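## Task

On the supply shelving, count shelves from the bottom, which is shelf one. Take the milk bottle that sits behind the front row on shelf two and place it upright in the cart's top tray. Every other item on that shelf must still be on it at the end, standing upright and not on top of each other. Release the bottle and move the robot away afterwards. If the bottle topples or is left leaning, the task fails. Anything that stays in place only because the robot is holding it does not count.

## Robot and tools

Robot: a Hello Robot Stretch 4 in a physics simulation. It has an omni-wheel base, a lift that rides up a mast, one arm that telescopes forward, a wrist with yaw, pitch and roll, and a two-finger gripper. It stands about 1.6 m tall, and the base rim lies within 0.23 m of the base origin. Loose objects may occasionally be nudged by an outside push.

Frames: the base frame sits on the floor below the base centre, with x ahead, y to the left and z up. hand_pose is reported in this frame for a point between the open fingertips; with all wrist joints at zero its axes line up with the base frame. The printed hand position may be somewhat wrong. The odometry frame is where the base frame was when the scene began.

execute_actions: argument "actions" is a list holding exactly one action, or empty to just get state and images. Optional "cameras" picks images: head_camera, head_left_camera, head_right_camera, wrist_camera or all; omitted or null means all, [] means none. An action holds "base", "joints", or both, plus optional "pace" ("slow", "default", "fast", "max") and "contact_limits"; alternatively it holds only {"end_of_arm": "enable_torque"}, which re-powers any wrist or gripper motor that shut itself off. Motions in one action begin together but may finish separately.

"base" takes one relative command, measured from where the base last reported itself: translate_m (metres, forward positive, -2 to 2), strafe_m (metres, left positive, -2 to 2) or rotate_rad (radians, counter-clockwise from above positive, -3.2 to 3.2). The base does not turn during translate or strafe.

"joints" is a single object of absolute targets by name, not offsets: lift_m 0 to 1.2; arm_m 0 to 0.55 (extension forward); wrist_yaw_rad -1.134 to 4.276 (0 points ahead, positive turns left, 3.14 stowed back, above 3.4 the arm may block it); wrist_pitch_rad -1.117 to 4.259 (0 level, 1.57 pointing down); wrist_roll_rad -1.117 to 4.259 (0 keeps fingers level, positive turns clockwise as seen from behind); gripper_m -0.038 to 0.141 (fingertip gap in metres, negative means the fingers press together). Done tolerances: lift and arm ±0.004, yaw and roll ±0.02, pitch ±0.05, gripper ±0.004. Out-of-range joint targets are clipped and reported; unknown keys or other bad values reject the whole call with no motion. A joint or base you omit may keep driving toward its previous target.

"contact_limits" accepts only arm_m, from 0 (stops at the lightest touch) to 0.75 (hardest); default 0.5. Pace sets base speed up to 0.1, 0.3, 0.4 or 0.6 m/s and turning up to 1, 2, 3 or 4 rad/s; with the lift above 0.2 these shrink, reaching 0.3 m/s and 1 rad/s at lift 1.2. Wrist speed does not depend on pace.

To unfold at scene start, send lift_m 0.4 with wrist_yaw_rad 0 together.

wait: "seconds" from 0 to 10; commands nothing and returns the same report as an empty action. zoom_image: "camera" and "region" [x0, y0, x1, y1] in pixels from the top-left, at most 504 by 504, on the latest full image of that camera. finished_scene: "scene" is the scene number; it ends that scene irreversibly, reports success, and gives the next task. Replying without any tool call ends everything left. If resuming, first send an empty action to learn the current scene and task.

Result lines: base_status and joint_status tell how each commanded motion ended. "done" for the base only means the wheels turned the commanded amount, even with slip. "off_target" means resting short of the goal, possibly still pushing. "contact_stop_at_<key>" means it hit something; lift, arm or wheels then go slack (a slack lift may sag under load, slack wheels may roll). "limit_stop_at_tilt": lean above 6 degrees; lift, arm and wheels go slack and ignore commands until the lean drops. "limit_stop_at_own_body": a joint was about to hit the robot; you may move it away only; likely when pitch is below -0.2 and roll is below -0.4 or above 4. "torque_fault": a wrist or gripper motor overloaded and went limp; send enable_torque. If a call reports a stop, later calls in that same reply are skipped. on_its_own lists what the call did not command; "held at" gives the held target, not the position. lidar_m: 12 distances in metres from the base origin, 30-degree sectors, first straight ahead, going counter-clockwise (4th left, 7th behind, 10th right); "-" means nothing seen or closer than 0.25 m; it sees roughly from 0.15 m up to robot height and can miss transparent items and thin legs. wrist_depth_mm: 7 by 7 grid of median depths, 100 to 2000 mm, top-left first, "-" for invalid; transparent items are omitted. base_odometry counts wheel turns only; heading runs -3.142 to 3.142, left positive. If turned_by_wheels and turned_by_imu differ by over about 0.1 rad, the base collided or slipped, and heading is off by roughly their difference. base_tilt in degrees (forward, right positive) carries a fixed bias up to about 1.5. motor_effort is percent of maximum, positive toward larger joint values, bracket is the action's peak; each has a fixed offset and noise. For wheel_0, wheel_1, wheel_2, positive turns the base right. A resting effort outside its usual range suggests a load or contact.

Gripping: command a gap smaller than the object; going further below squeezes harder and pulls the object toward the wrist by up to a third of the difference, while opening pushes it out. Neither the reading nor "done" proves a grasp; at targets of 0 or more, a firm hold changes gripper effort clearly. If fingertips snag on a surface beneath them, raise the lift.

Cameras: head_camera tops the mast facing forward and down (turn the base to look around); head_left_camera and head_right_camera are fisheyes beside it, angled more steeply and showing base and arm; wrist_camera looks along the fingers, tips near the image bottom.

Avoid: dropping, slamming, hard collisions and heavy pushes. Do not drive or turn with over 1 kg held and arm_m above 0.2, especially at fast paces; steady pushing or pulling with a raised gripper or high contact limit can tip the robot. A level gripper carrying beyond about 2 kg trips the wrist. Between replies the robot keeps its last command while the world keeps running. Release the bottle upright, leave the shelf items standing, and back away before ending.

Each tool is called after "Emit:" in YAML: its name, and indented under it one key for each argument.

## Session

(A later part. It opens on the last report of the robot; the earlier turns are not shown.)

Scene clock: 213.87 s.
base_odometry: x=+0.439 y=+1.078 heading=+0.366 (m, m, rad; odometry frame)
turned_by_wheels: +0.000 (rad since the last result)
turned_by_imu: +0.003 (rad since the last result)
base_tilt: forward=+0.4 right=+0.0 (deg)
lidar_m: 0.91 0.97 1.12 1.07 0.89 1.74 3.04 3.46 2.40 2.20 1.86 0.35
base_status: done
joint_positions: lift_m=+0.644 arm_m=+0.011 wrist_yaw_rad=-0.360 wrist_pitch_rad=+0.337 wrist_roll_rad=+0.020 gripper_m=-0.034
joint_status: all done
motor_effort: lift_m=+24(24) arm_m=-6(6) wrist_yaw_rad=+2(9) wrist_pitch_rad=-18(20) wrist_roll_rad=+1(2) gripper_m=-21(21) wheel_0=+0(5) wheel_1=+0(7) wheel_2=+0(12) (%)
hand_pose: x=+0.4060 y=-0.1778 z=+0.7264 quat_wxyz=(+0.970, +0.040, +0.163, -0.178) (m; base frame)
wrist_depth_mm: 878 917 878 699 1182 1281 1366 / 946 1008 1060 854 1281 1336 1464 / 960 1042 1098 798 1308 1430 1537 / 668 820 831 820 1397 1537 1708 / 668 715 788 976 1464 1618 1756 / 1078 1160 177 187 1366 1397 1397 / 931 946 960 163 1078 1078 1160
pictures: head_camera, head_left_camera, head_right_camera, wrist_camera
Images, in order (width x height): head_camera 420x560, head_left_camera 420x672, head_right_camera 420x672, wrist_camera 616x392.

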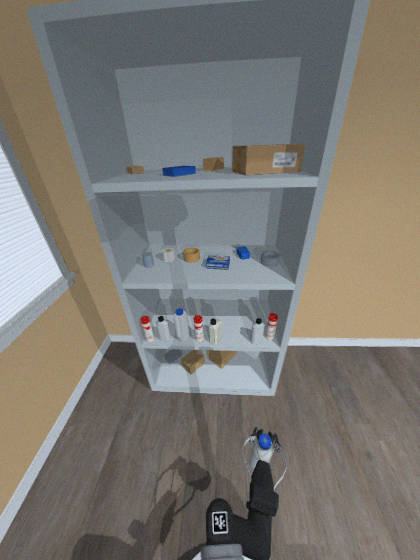

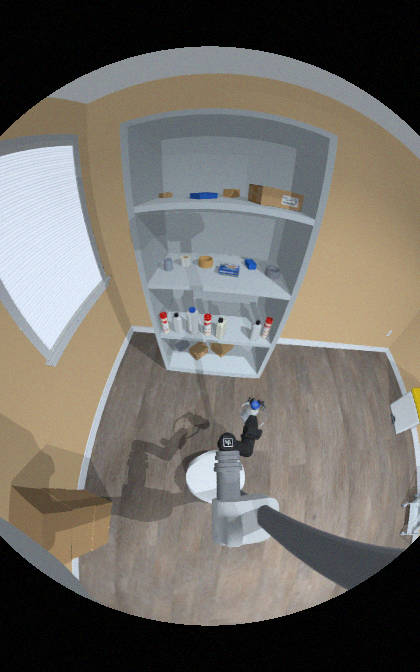

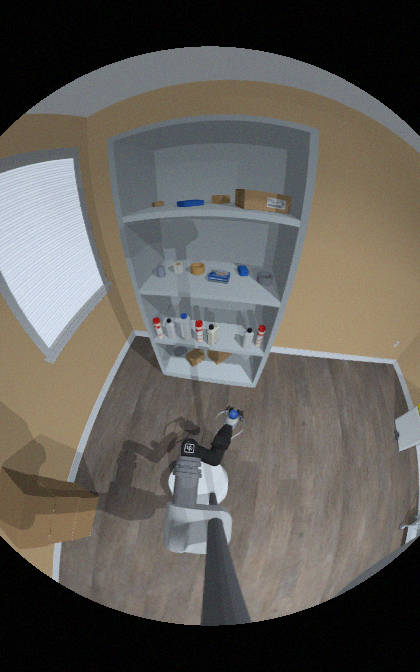

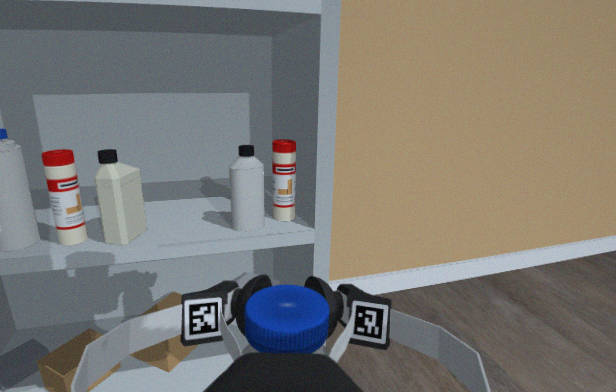

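Emit:
execute_actions:
  actions:
    - {"base": {"rotate_rad": -2.0}, "joints": {"wrist_yaw_rad": 0.0, "lift_m": 0.5}, "pace": "slow"}

Scene clock: 219.60 s.
base_odometry: x=+0.439 y=+1.078 heading=-1.634 (m, m, rad; odometry frame)
turned_by_wheels: -2.000 (rad since the last result)
turned_by_imu: -2.039 (rad since the last result)
base_tilt: forward=+0.4 right=+0.1 (deg)
lidar_m: 0.36 2.19 1.72 0.92 0.89 1.02 1.09 1.01 0.90 1.95 3.04 3.25
base_status: done
joint_positions: lift_m=+0.500 arm_m=+0.011 wrist_yaw_rad=+0.000 wrist_pitch_rad=+0.337 wrist_roll_rad=+0.020 gripper_m=-0.034
joint_status: all done
motor_effort: lift_m=+17(22) arm_m=-6(6) wrist_yaw_rad=+0(6) wrist_pitch_rad=-18(19) wrist_roll_rad=+1(0) gripper_m=-22(21) wheel_0=+2(6) wheel_1=+2(4) wheel_2=-1(3) (%)
hand_pose: x=+0.4543 y=-0.0874 z=+0.5830 quat_wxyz=(+0.986, +0.010, +0.168, -0.002) (m; base frame)
wrist_depth_mm: 1863 - - - - - - / 1921 - - - - - - / 1708 - - - - - - / 1708 - - - - - - / 1430 1499 1499 1537 1537 1537 1576 / 1118 1138 176 186 1118 1182 1160 / 917 878 891 163 891 891 946
pictures: head_camera, head_left_camera, head_right_camera, wrist_camera
Images, in order (width x height): head_camera 420x560, head_left_camera 420x672, head_right_camera 420x672, wrist_camera 616x392.

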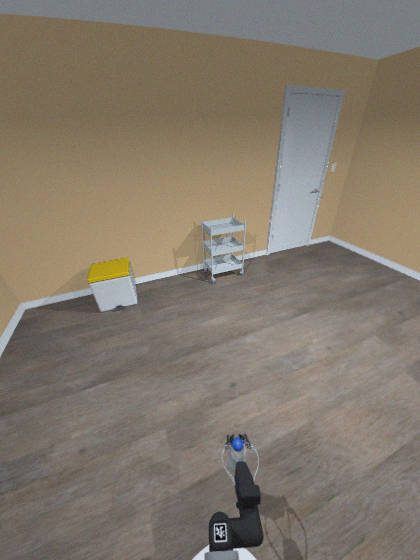

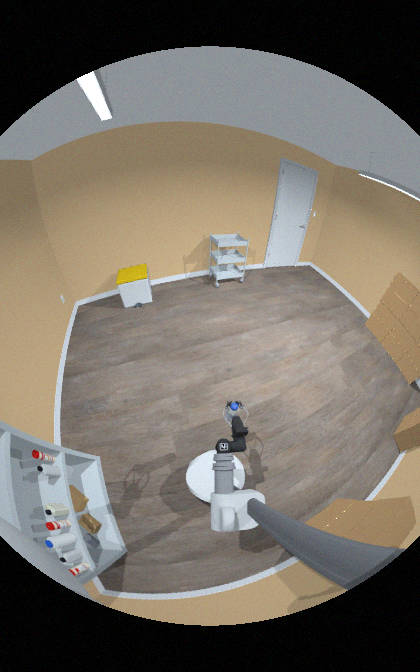

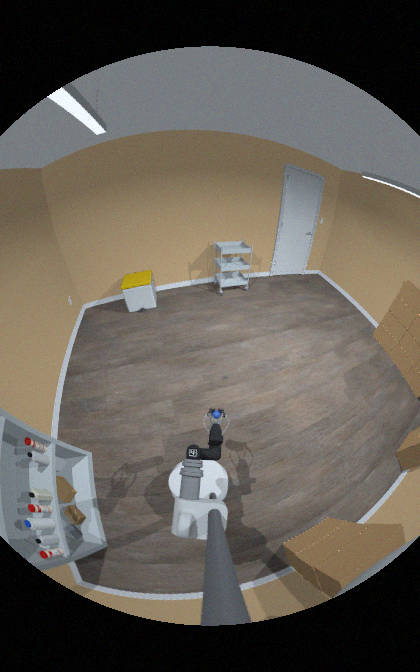

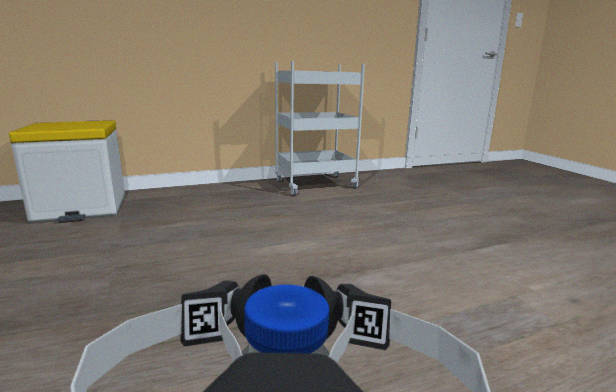

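Emit:
zoom_image:
  camera: "wrist_camera"
  region: [250, 45, 400, 205]

Emit:
zoom_image:
  camera: "head_camera"
  region: [180, 200, 270, 295]

Region (250, 45, 400, 205) of wrist_camera's 616x392 image, scaled by 3.150; it fills the left 472 columns of this view, and the rest is white.

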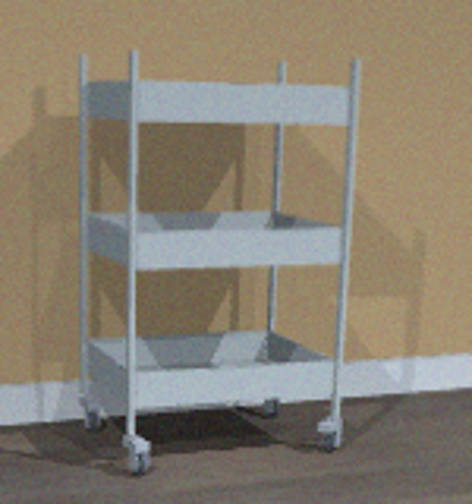

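Region (180, 200, 270, 295) of head_camera's 420x560 image, scaled by 5.305, with more detail than that image has; it fills the left 477 columns of this view, and the rest is white.

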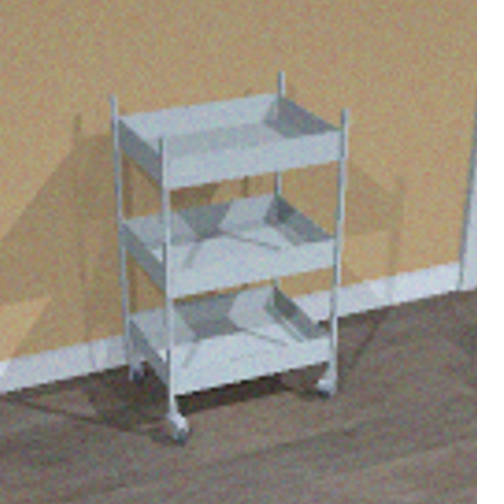

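Emit:
execute_actions:
  actions:
    - {"base": {"translate_m": 2.0}, "joints": {"lift_m": 0.875, "arm_m": 0.27, "wrist_yaw_rad": -0.45}, "pace": "max"}

Scene clock: 244.03 s.
base_odometry: x=+0.313 y=-0.918 heading=-1.634 (m, m, rad; odometry frame)
turned_by_wheels: +0.000 (rad since the last result)
turned_by_imu: +0.000 (rad since the last result)
base_tilt: forward=+0.4 right=+0.0 (deg)
lidar_m: 0.41 0.77 0.89 0.84 2.06 2.21 2.68 2.66 2.88 2.63 1.79 0.46
base_status: done
joint_positions: lift_m=+0.875 arm_m=+0.269 wrist_yaw_rad=-0.450 wrist_pitch_rad=+0.337 wrist_roll_rad=+0.020 gripper_m=-0.034
joint_status: all done
motor_effort: lift_m=+23(25) arm_m=+6(9) wrist_yaw_rad=+0(12) wrist_pitch_rad=-18(23) wrist_roll_rad=+1(1) gripper_m=-20(21) wheel_0=+0(7) wheel_1=+0(7) wheel_2=+1(13) (%)
hand_pose: x=+0.6470 y=-0.1971 z=+0.9575 quat_wxyz=(+0.961, +0.047, +0.161, -0.221) (m; base frame)
wrist_depth_mm: 301 349 415 517 683 960 1708 / 309 359 436 539 723 991 1863 / 320 375 452 574 768 1118 1863 / 330 389 477 603 809 1255 - / 338 402 496 634 904 1464 - / 351 394 176 186 798 1661 1756 / 353 415 496 163 492 1366 1464
pictures: head_camera, head_left_camera, head_right_camera, wrist_camera
Images, in order (width x height): head_camera 420x560, head_left_camera 420x672, head_right_camera 420x672, wrist_camera 616x392.

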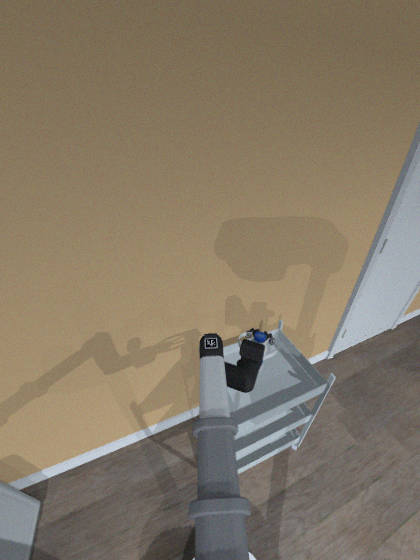

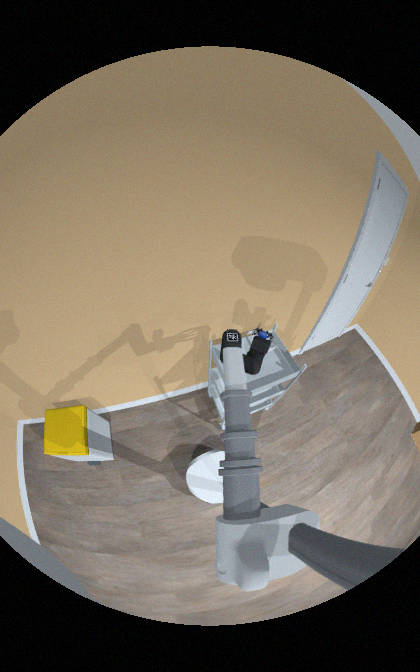

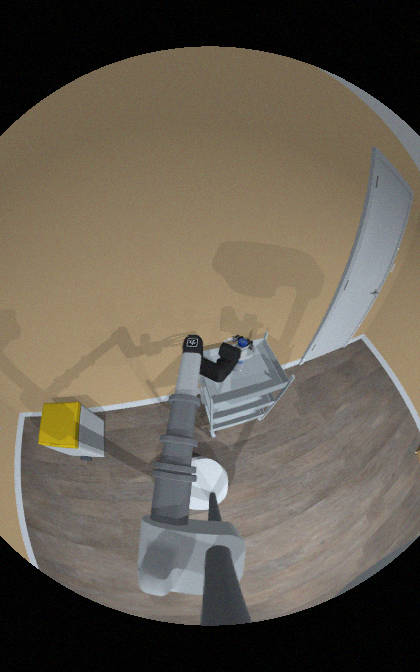

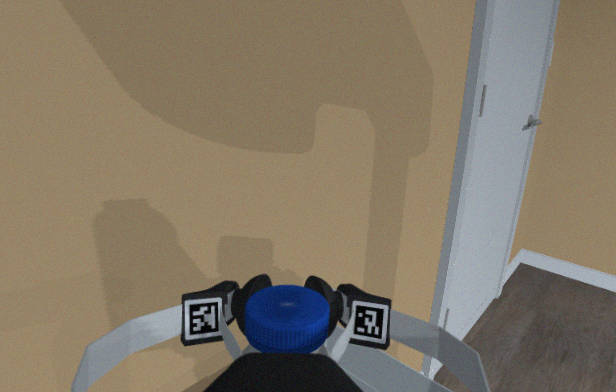

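Emit:
execute_actions:
  actions: []

Scene clock: 251.70 s.
base_odometry: x=+0.313 y=-0.918 heading=-1.634 (m, m, rad; odometry frame)
turned_by_wheels: +0.000 (rad since the last result)
turned_by_imu: +0.001 (rad since the last result)
base_tilt: forward=+0.5 right=-0.1 (deg)
lidar_m: 0.41 0.77 0.90 0.84 2.06 2.18 2.68 2.65 2.92 2.64 1.83 0.42
base_status: done
joint_positions: lift_m=+0.875 arm_m=+0.269 wrist_yaw_rad=-0.450 wrist_pitch_rad=+0.337 wrist_roll_rad=+0.020 gripper_m=-0.034
joint_status: all done
motor_effort: lift_m=+23(25) arm_m=+6(9) wrist_yaw_rad=+0(12) wrist_pitch_rad=-18(23) wrist_roll_rad=+0(1) gripper_m=-22(21) wheel_0=+0(7) wheel_1=-1(7) wheel_2=+1(13) (%)
hand_pose: x=+0.6470 y=-0.1971 z=+0.9575 quat_wxyz=(+0.961, +0.047, +0.161, -0.221) (m; base frame)
wrist_depth_mm: 301 349 418 517 676 931 1708 / 309 359 436 539 715 1008 1808 / 320 375 452 574 768 1138 1921 / 330 389 477 603 831 1281 - / 340 402 496 640 891 1464 - / 351 394 177 187 788 1618 1756 / 355 415 500 163 488 1366 1464
pictures: head_camera, head_left_camera, head_right_camera, wrist_camera
Images, in order (width x height): head_camera 420x560, head_left_camera 420x672, head_right_camera 420x672, wrist_camera 616x392.

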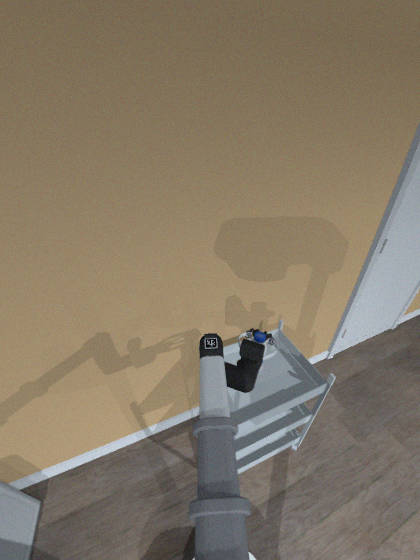

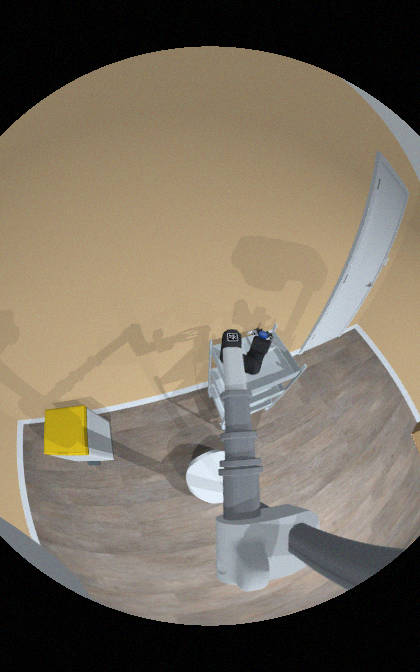

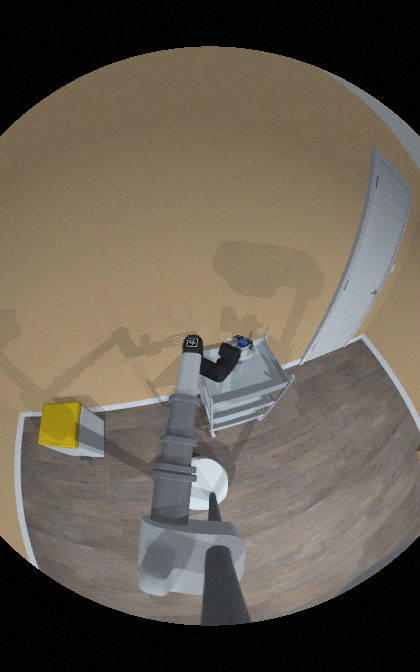

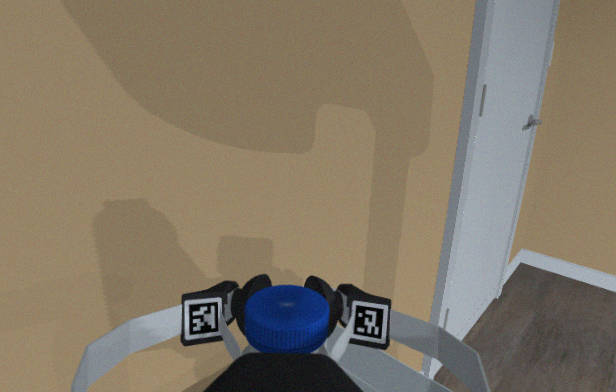

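Emit:
zoom_image:
  camera: "head_camera"
  region: [180, 300, 350, 490]

Emit:
zoom_image:
  camera: "head_right_camera"
  region: [170, 320, 310, 450]

Emit:
zoom_image:
  camera: "head_left_camera"
  region: [190, 310, 320, 440]

Region (180, 300, 350, 490) of head_camera's 420x560 image, scaled by 2.653, with more detail than that image has; it fills the left 451 columns of this view, and the rest is white.

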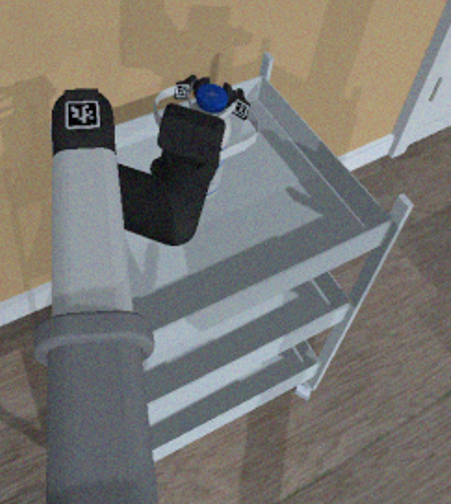

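Region (170, 320, 310, 450) of head_right_camera's 420x672 image, scaled by 3.600, with more detail than that image has; it fills the top 468 rows of this view, and the rest is white.

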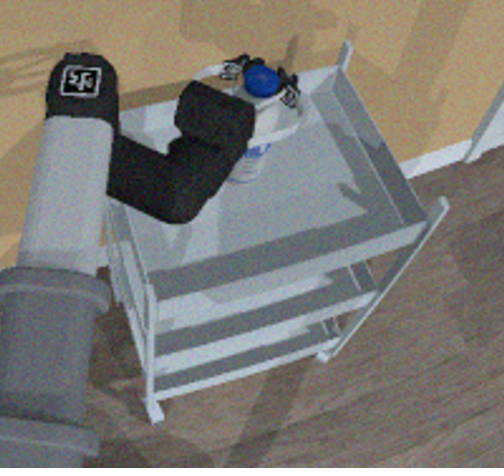

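Region (190, 310, 320, 440) of head_left_camera's 420x672 image, scaled by 3.877, with more detail than that image has.

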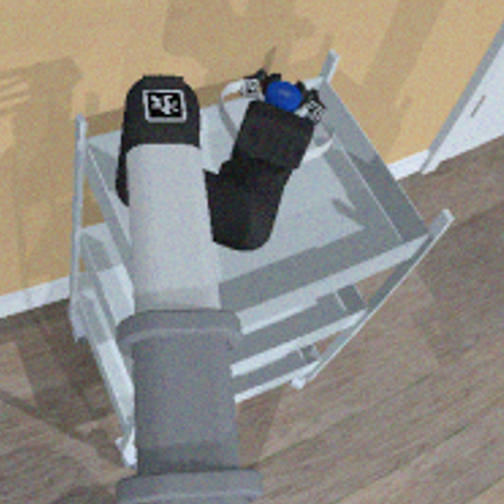

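Emit:
execute_actions:
  actions:
    - {"joints": {"lift_m": 0.778}}

Scene clock: 264.13 s.
base_odometry: x=+0.313 y=-0.918 heading=-1.634 (m, m, rad; odometry frame)
turned_by_wheels: +0.000 (rad since the last result)
turned_by_imu: +0.002 (rad since the last result)
base_tilt: forward=+0.4 right=-0.1 (deg)
lidar_m: 0.38 0.76 0.89 0.85 2.05 2.20 2.69 2.65 2.91 2.60 1.81 0.43
base_status: not commanded
joint_positions: lift_m=+0.778 arm_m=+0.269 wrist_yaw_rad=-0.450 wrist_pitch_rad=+0.337 wrist_roll_rad=+0.020 gripper_m=-0.034
joint_status: all done
motor_effort: lift_m=+16(24) arm_m=+6(6) wrist_yaw_rad=+0(0) wrist_pitch_rad=-19(19) wrist_roll_rad=+1(1) gripper_m=-22(21) wheel_0=+0(0) wheel_1=+0(0) wheel_2=+1(1) (%)
hand_pose: x=+0.6470 y=-0.1971 z=+0.8610 quat_wxyz=(+0.961, +0.047, +0.161, -0.221) (m; base frame)
wrist_depth_mm: 300 349 418 517 676 946 1661 / 309 362 436 544 715 1025 1808 / 320 375 452 569 768 1138 1921 / 329 387 473 603 831 1281 - / 340 399 496 597 891 1430 - / 349 394 177 187 421 1537 1618 / 355 324 375 163 413 362 1336
pictures: head_camera, head_left_camera, head_right_camera, wrist_camera
Images, in order (width x height): head_camera 420x560, head_left_camera 420x672, head_right_camera 420x672, wrist_camera 616x392.

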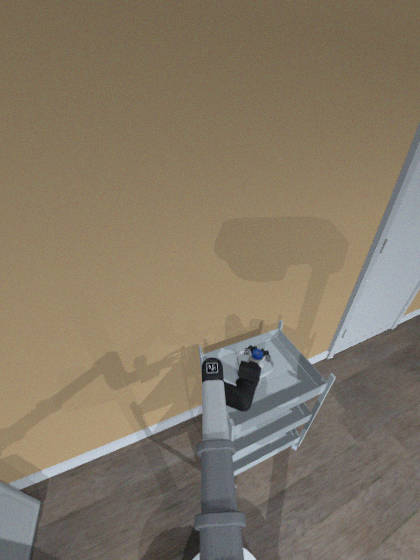

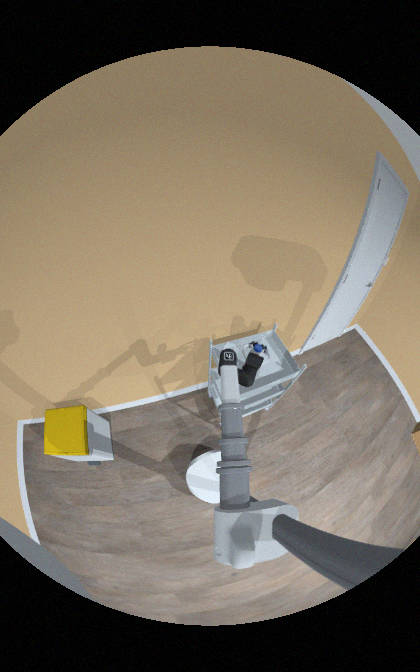

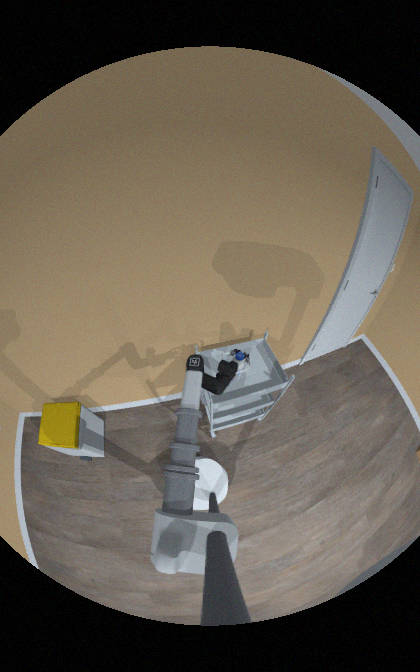

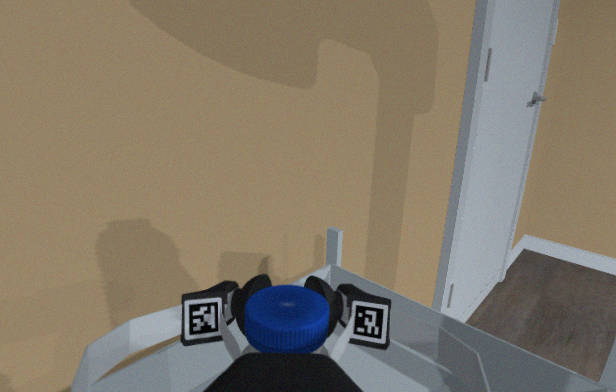

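Emit:
zoom_image:
  camera: "head_right_camera"
  region: [180, 325, 300, 435]

Emit:
zoom_image:
  camera: "head_camera"
  region: [190, 315, 340, 465]

Region (180, 325, 300, 435) of head_right_camera's 420x672 image, scaled by 4.200, with more detail than that image has; it fills the top 462 rows of this view, and the rest is white.

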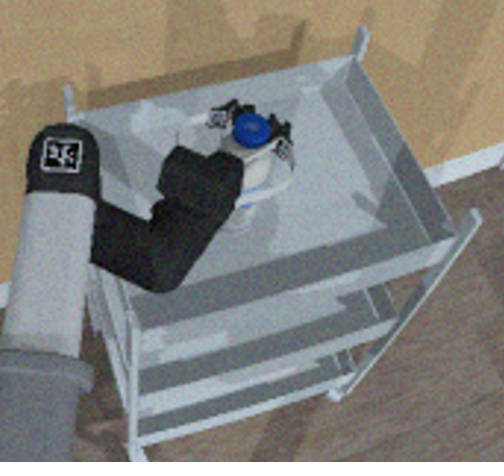

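Region (190, 315, 340, 465) of head_camera's 420x560 image, scaled by 3.360, with more detail than that image has.

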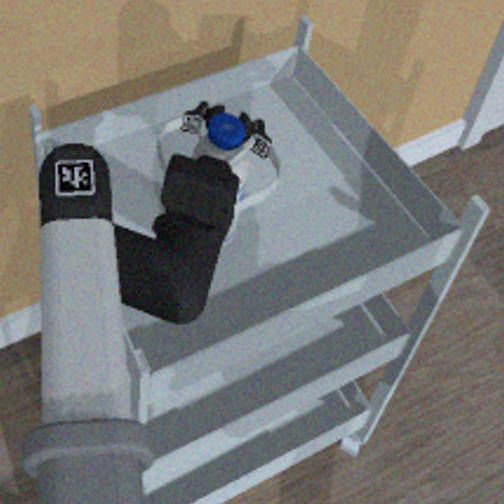

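Emit:
execute_actions:
  actions:
    - {"joints": {"lift_m": 0.766}, "pace": "slow"}
  cameras: ["head_right_camera", "wrist_camera"]

Scene clock: 267.87 s.
base_odometry: x=+0.313 y=-0.918 heading=-1.634 (m, m, rad; odometry frame)
turned_by_wheels: +0.000 (rad since the last result)
turned_by_imu: +0.001 (rad since the last result)
base_tilt: forward=+0.4 right=+0.0 (deg)
lidar_m: 0.39 0.78 0.88 0.84 2.05 2.22 2.70 2.64 2.93 2.62 1.80 0.44
base_status: not commanded
joint_positions: lift_m=+0.766 arm_m=+0.269 wrist_yaw_rad=-0.450 wrist_pitch_rad=+0.337 wrist_roll_rad=+0.020 gripper_m=-0.034
joint_status: all done
motor_effort: lift_m=+16(18) arm_m=+6(6) wrist_yaw_rad=+0(0) wrist_pitch_rad=-18(19) wrist_roll_rad=+1(2) gripper_m=-22(22) wheel_0=+0(0) wheel_1=+0(0) wheel_2=+1(1) (%)
hand_pose: x=+0.6470 y=-0.1971 z=+0.8490 quat_wxyz=(+0.961, +0.047, +0.161, -0.221) (m; base frame)
wrist_depth_mm: 300 349 415 517 676 946 1708 / 309 359 436 544 723 1042 1863 / 320 373 455 569 768 1138 1921 / 329 387 469 603 831 1281 - / 340 402 492 580 891 1464 - / 349 394 176 187 415 1499 1618 / 357 314 373 163 394 357 351
pictures: head_right_camera, wrist_camera
Images, in order (width x height): head_right_camera 420x672, wrist_camera 616x392.

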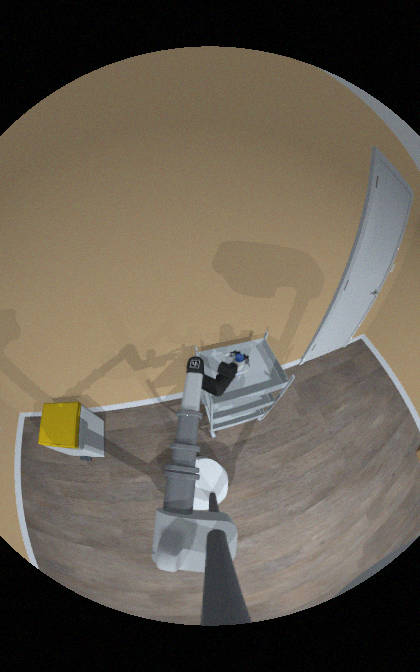

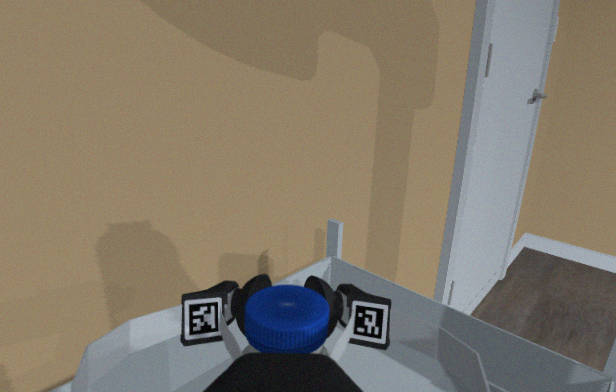

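Emit:
execute_actions:
  actions:
    - {"joints": {"lift_m": 0.757}, "pace": "slow"}
  cameras: ["head_right_camera", "wrist_camera"]

Scene clock: 269.83 s.
base_odometry: x=+0.313 y=-0.918 heading=-1.634 (m, m, rad; odometry frame)
turned_by_wheels: +0.000 (rad since the last result)
turned_by_imu: +0.001 (rad since the last result)
base_tilt: forward=+0.4 right=+0.0 (deg)
lidar_m: 0.39 0.76 0.87 0.84 2.06 2.21 2.67 2.66 2.94 2.63 1.80 0.43
base_status: not commanded
joint_positions: lift_m=+0.757 arm_m=+0.269 wrist_yaw_rad=-0.450 wrist_pitch_rad=+0.337 wrist_roll_rad=+0.020 gripper_m=-0.034
joint_status: all done
motor_effort: lift_m=+16(17) arm_m=+6(6) wrist_yaw_rad=+0(0) wrist_pitch_rad=-19(19) wrist_roll_rad=+0(1) gripper_m=-21(21) wheel_0=+0(0) wheel_1=+0(0) wheel_2=+1(1) (%)
hand_pose: x=+0.6470 y=-0.1971 z=+0.8400 quat_wxyz=(+0.961, +0.047, +0.161, -0.221) (m; base frame)
wrist_depth_mm: 300 347 415 517 676 946 1708 / 310 362 436 544 723 1025 1863 / 319 373 452 574 768 1118 1863 / 330 389 473 597 831 1281 - / 342 399 496 574 891 1499 - / 351 392 176 186 413 1336 1576 / 355 312 366 163 382 357 342
pictures: head_right_camera, wrist_camera
Images, in order (width x height): head_right_camera 420x672, wrist_camera 616x392.

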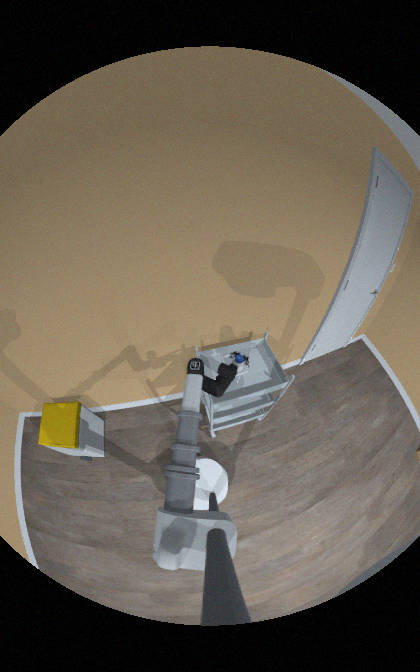

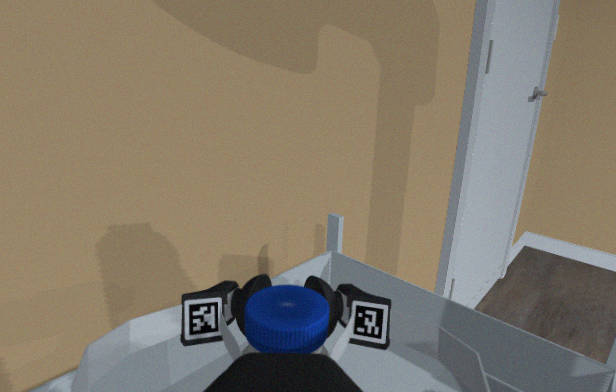

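Emit:
execute_actions:
  actions:
    - {"joints": {"lift_m": 0.748}, "pace": "slow"}
  cameras: ["head_right_camera", "wrist_camera"]

Scene clock: 271.70 s.
base_odometry: x=+0.313 y=-0.918 heading=-1.634 (m, m, rad; odometry frame)
turned_by_wheels: +0.000 (rad since the last result)
turned_by_imu: +0.001 (rad since the last result)
base_tilt: forward=+0.4 right=+0.1 (deg)
lidar_m: 0.41 0.76 0.87 0.84 2.06 2.19 2.68 2.65 2.90 2.62 1.82 0.43
base_status: not commanded
joint_positions: lift_m=+0.748 arm_m=+0.269 wrist_yaw_rad=-0.450 wrist_pitch_rad=+0.331 wrist_roll_rad=+0.020 gripper_m=-0.034
joint_status: all done
motor_effort: lift_m=+14(16) arm_m=+6(6) wrist_yaw_rad=+0(0) wrist_pitch_rad=-1(19) wrist_roll_rad=+1(1) gripper_m=-21(20) wheel_0=+0(0) wheel_1=+0(0) wheel_2=+1(1) (%)
hand_pose: x=+0.6475 y=-0.1974 z=+0.8330 quat_wxyz=(+0.961, +0.046, +0.158, -0.222) (m; base frame)
wrist_depth_mm: 301 351 418 517 683 946 1708 / 309 359 436 544 723 1025 1808 / 319 375 452 569 759 1138 1921 / 329 387 473 591 831 1255 - / 340 399 488 574 878 1430 - / 349 394 175 185 415 1281 1618 / 351 310 362 163 382 357 340
pictures: head_right_camera, wrist_camera
Images, in order (width x height): head_right_camera 420x672, wrist_camera 616x392.

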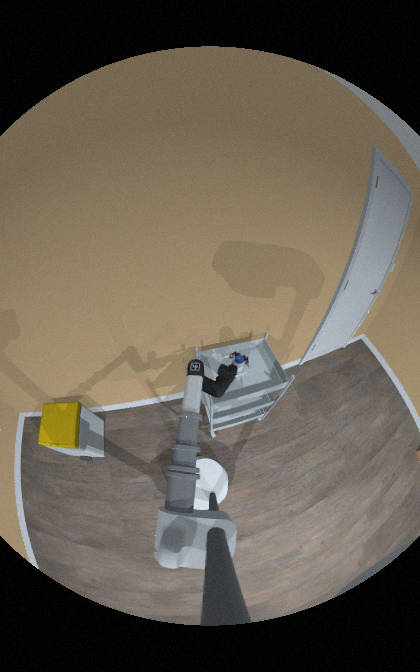

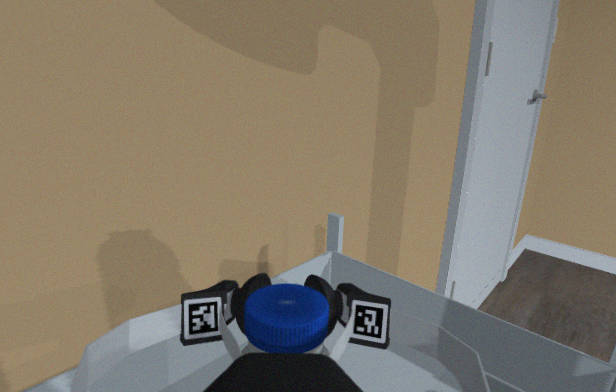

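Emit:
execute_actions:
  actions:
    - {"joints": {"gripper_m": 0.085, "lift_m": 0.753, "arm_m": 0.264}}

Scene clock: 274.60 s.
base_odometry: x=+0.313 y=-0.918 heading=-1.634 (m, m, rad; odometry frame)
turned_by_wheels: +0.000 (rad since the last result)
turned_by_imu: +0.001 (rad since the last result)
base_tilt: forward=+0.4 right=+0.0 (deg)
lidar_m: 0.39 0.78 0.88 0.84 2.07 2.19 2.69 2.64 2.89 2.65 1.82 0.42
base_status: not commanded
joint_positions: lift_m=+0.753 arm_m=+0.265 wrist_yaw_rad=-0.450 wrist_pitch_rad=+0.332 wrist_roll_rad=+0.020 gripper_m=+0.085
joint_status: all done
motor_effort: lift_m=+21(21) arm_m=-6(8) wrist_yaw_rad=+0(1) wrist_pitch_rad=-4(13) wrist_roll_rad=+1(1) gripper_m=+0(21) wheel_0=+0(0) wheel_1=+0(0) wheel_2=+1(1) (%)
hand_pose: x=+0.6437 y=-0.1973 z=+0.8370 quat_wxyz=(+0.961, +0.046, +0.159, -0.222) (m; base frame)
wrist_depth_mm: 304 353 421 521 683 946 1756 / 314 366 439 549 715 1025 1863 / 322 377 455 574 778 1138 1921 / 332 389 477 597 831 1308 - / 342 404 500 574 891 1464 - / 353 397 196 455 207 1308 1661 / 355 340 377 153 384 377 342
pictures: head_camera, head_left_camera, head_right_camera, wrist_camera
Images, in order (width x height): head_camera 420x560, head_left_camera 420x672, head_right_camera 420x672, wrist_camera 616x392.

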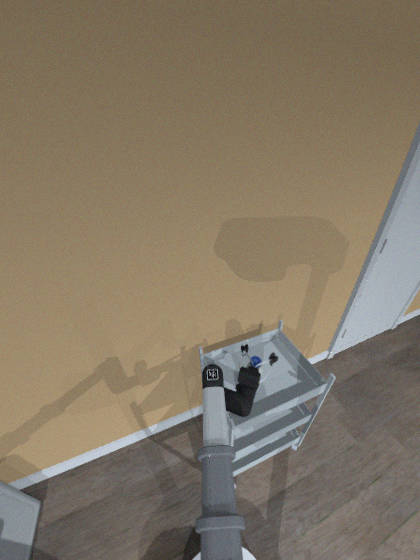

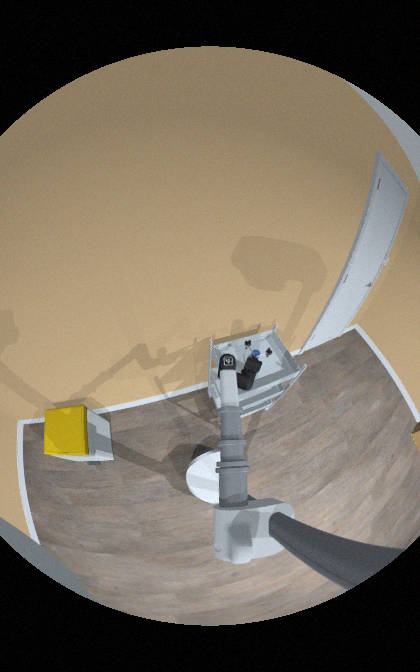

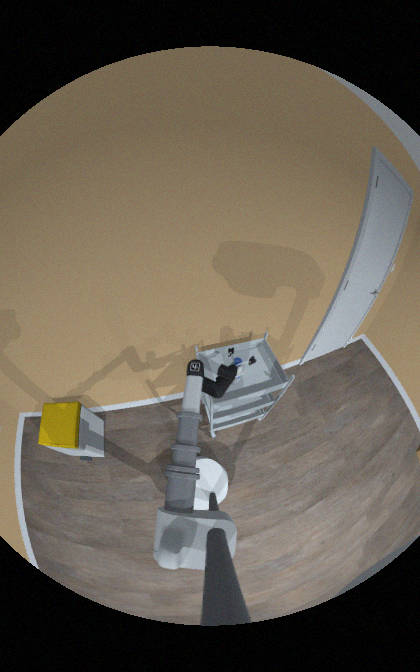

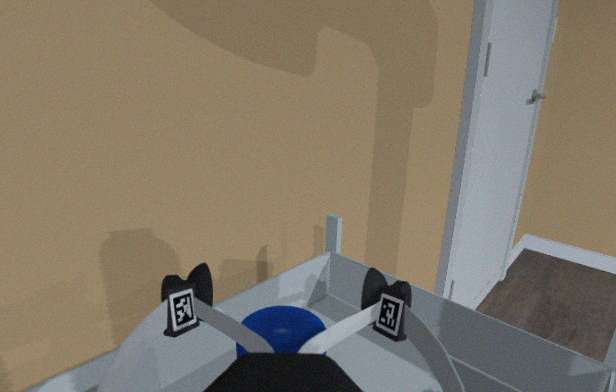

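Emit:
zoom_image:
  camera: "head_right_camera"
  region: [190, 330, 290, 420]

Emit:
zoom_image:
  camera: "head_camera"
  region: [200, 320, 330, 440]

Emit:
zoom_image:
  camera: "wrist_camera"
  region: [150, 240, 450, 392]

Region (190, 330, 290, 420) of head_right_camera's 420x672 image, scaled by 5.040, with more detail than that image has; it fills the top 454 rows of this view, and the rest is white.

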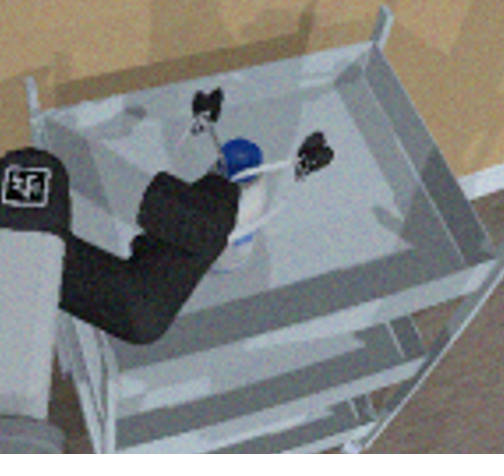

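Region (200, 320, 330, 440) of head_camera's 420x560 image, scaled by 3.877, with more detail than that image has; it fills the top 465 rows of this view, and the rest is white.

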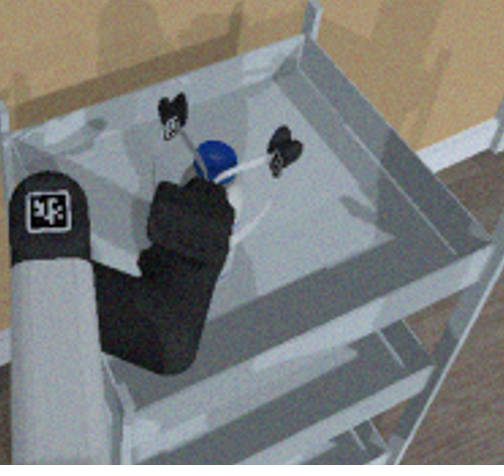

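Region (150, 240, 450, 392) of wrist_camera's 616x392 image, scaled by 1.680; it fills the top 255 rows of this view, and the rest is white.

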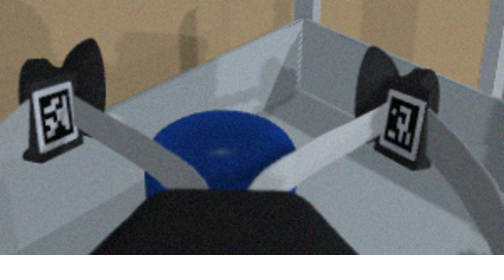

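Emit:
execute_actions:
  actions:
    - {"joints": {"lift_m": 0.81, "wrist_pitch_rad": 0.15}, "pace": "fast"}

Scene clock: 305.00 s.
base_odometry: x=+0.313 y=-0.918 heading=-1.634 (m, m, rad; odometry frame)
turned_by_wheels: +0.000 (rad since the last result)
turned_by_imu: +0.001 (rad since the last result)
base_tilt: forward=+0.2 right=+0.1 (deg)
lidar_m: 0.37 0.77 0.86 0.83 2.06 2.20 2.67 2.66 2.92 2.65 1.82 0.45
base_status: not commanded
joint_positions: lift_m=+0.810 arm_m=+0.265 wrist_yaw_rad=-0.450 wrist_pitch_rad=+0.152 wrist_roll_rad=+0.020 gripper_m=+0.085
joint_status: all done
motor_effort: lift_m=+22(23) arm_m=-7(7) wrist_yaw_rad=+0(0) wrist_pitch_rad=-5(9) wrist_roll_rad=+1(1) gripper_m=-2(3) wheel_0=+0(1) wheel_1=+0(0) wheel_2=+1(1) (%)
hand_pose: x=+0.6548 y=-0.2027 z=+0.9441 quat_wxyz=(+0.972, +0.027, +0.072, -0.223) (m; base frame)
wrist_depth_mm: 315 366 442 554 732 1060 1808 / 319 373 449 564 750 1078 1921 / 324 375 455 569 768 1118 1921 / 329 384 466 585 788 1182 1921 / 332 389 477 603 820 1255 - / 336 377 209 597 207 1308 - / 340 379 462 500 842 1430 1808
pictures: head_camera, head_left_camera, head_right_camera, wrist_camera
Images, in order (width x height): head_camera 420x560, head_left_camera 420x672, head_right_camera 420x672, wrist_camera 616x392.

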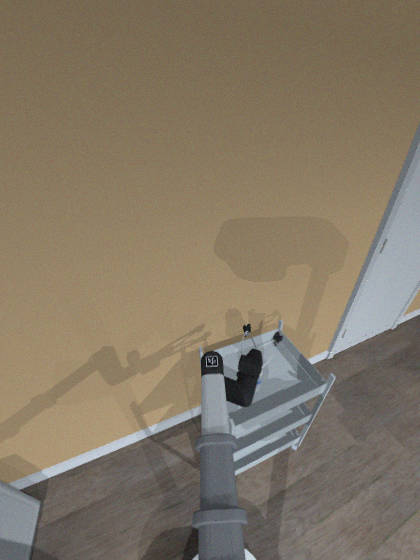

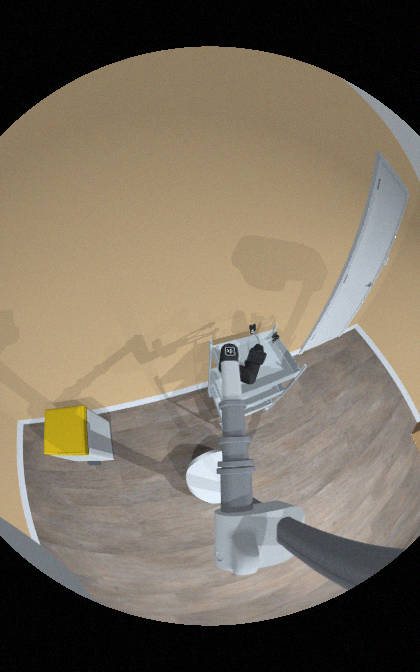

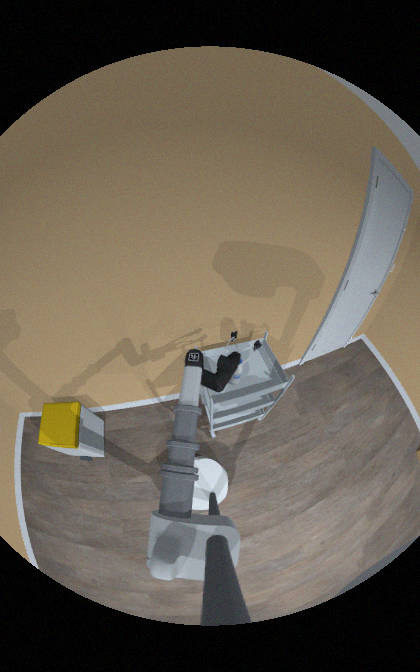

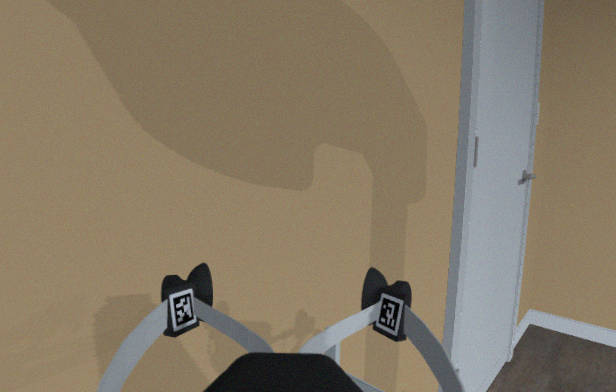

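Emit:
execute_actions:
  actions:
    - {"base": {"translate_m": -0.4}, "joints": {"arm_m": 0.02}, "pace": "fast"}

Scene clock: 308.50 s.
base_odometry: x=+0.338 y=-0.518 heading=-1.634 (m, m, rad; odometry frame)
turned_by_wheels: +0.000 (rad since the last result)
turned_by_imu: +0.002 (rad since the last result)
base_tilt: forward=+0.3 right=+0.1 (deg)
lidar_m: 0.80 1.14 0.95 1.23 1.92 1.86 2.61 2.27 2.73 2.62 2.75 0.88
base_status: done
joint_positions: lift_m=+0.810 arm_m=+0.021 wrist_yaw_rad=-0.450 wrist_pitch_rad=+0.152 wrist_roll_rad=+0.020 gripper_m=+0.085
joint_status: all done
motor_effort: lift_m=+22(22) arm_m=-7(6) wrist_yaw_rad=+1(0) wrist_pitch_rad=-5(5) wrist_roll_rad=+1(1) gripper_m=-2(2) wheel_0=+0(6) wheel_1=+0(7) wheel_2=-1(10) (%)
hand_pose: x=+0.4107 y=-0.2028 z=+0.9442 quat_wxyz=(+0.972, +0.027, +0.072, -0.223) (m; base frame)
wrist_depth_mm: 788 917 1118 1366 1756 - - / 809 931 1118 1397 1808 - - / 809 946 1138 1430 1921 - - / 820 960 1182 1430 1983 - - / 831 917 1098 1499 - - - / 788 723 209 1464 207 - - / 820 549 991 866 1618 1708 1756
pictures: head_camera, head_left_camera, head_right_camera, wrist_camera
Images, in order (width x height): head_camera 420x560, head_left_camera 420x672, head_right_camera 420x672, wrist_camera 616x392.

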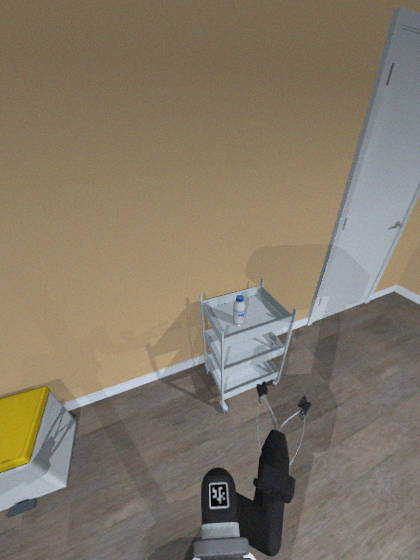

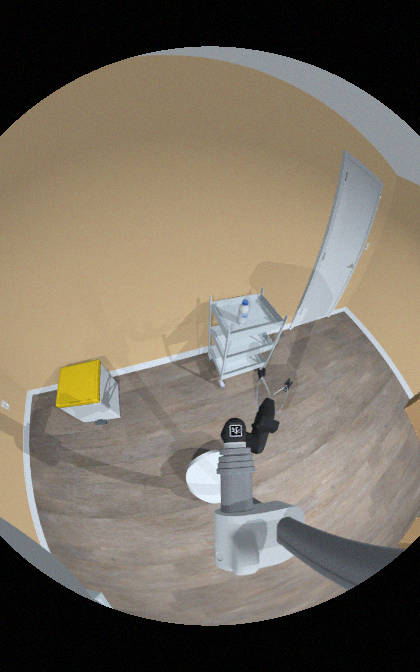

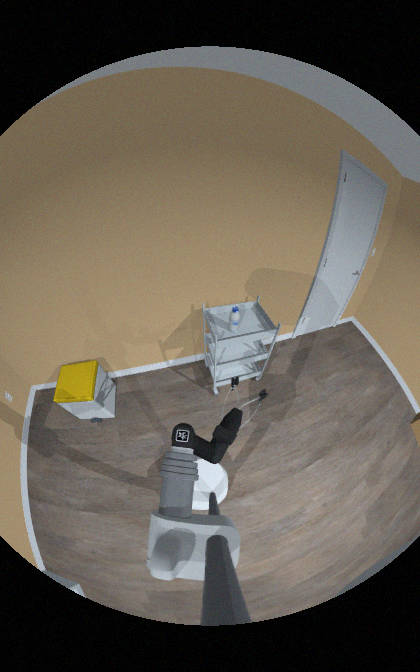

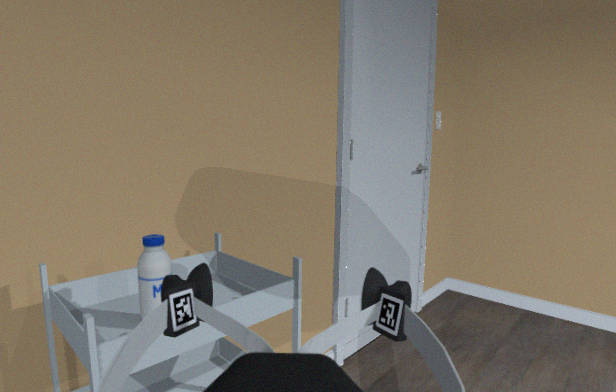

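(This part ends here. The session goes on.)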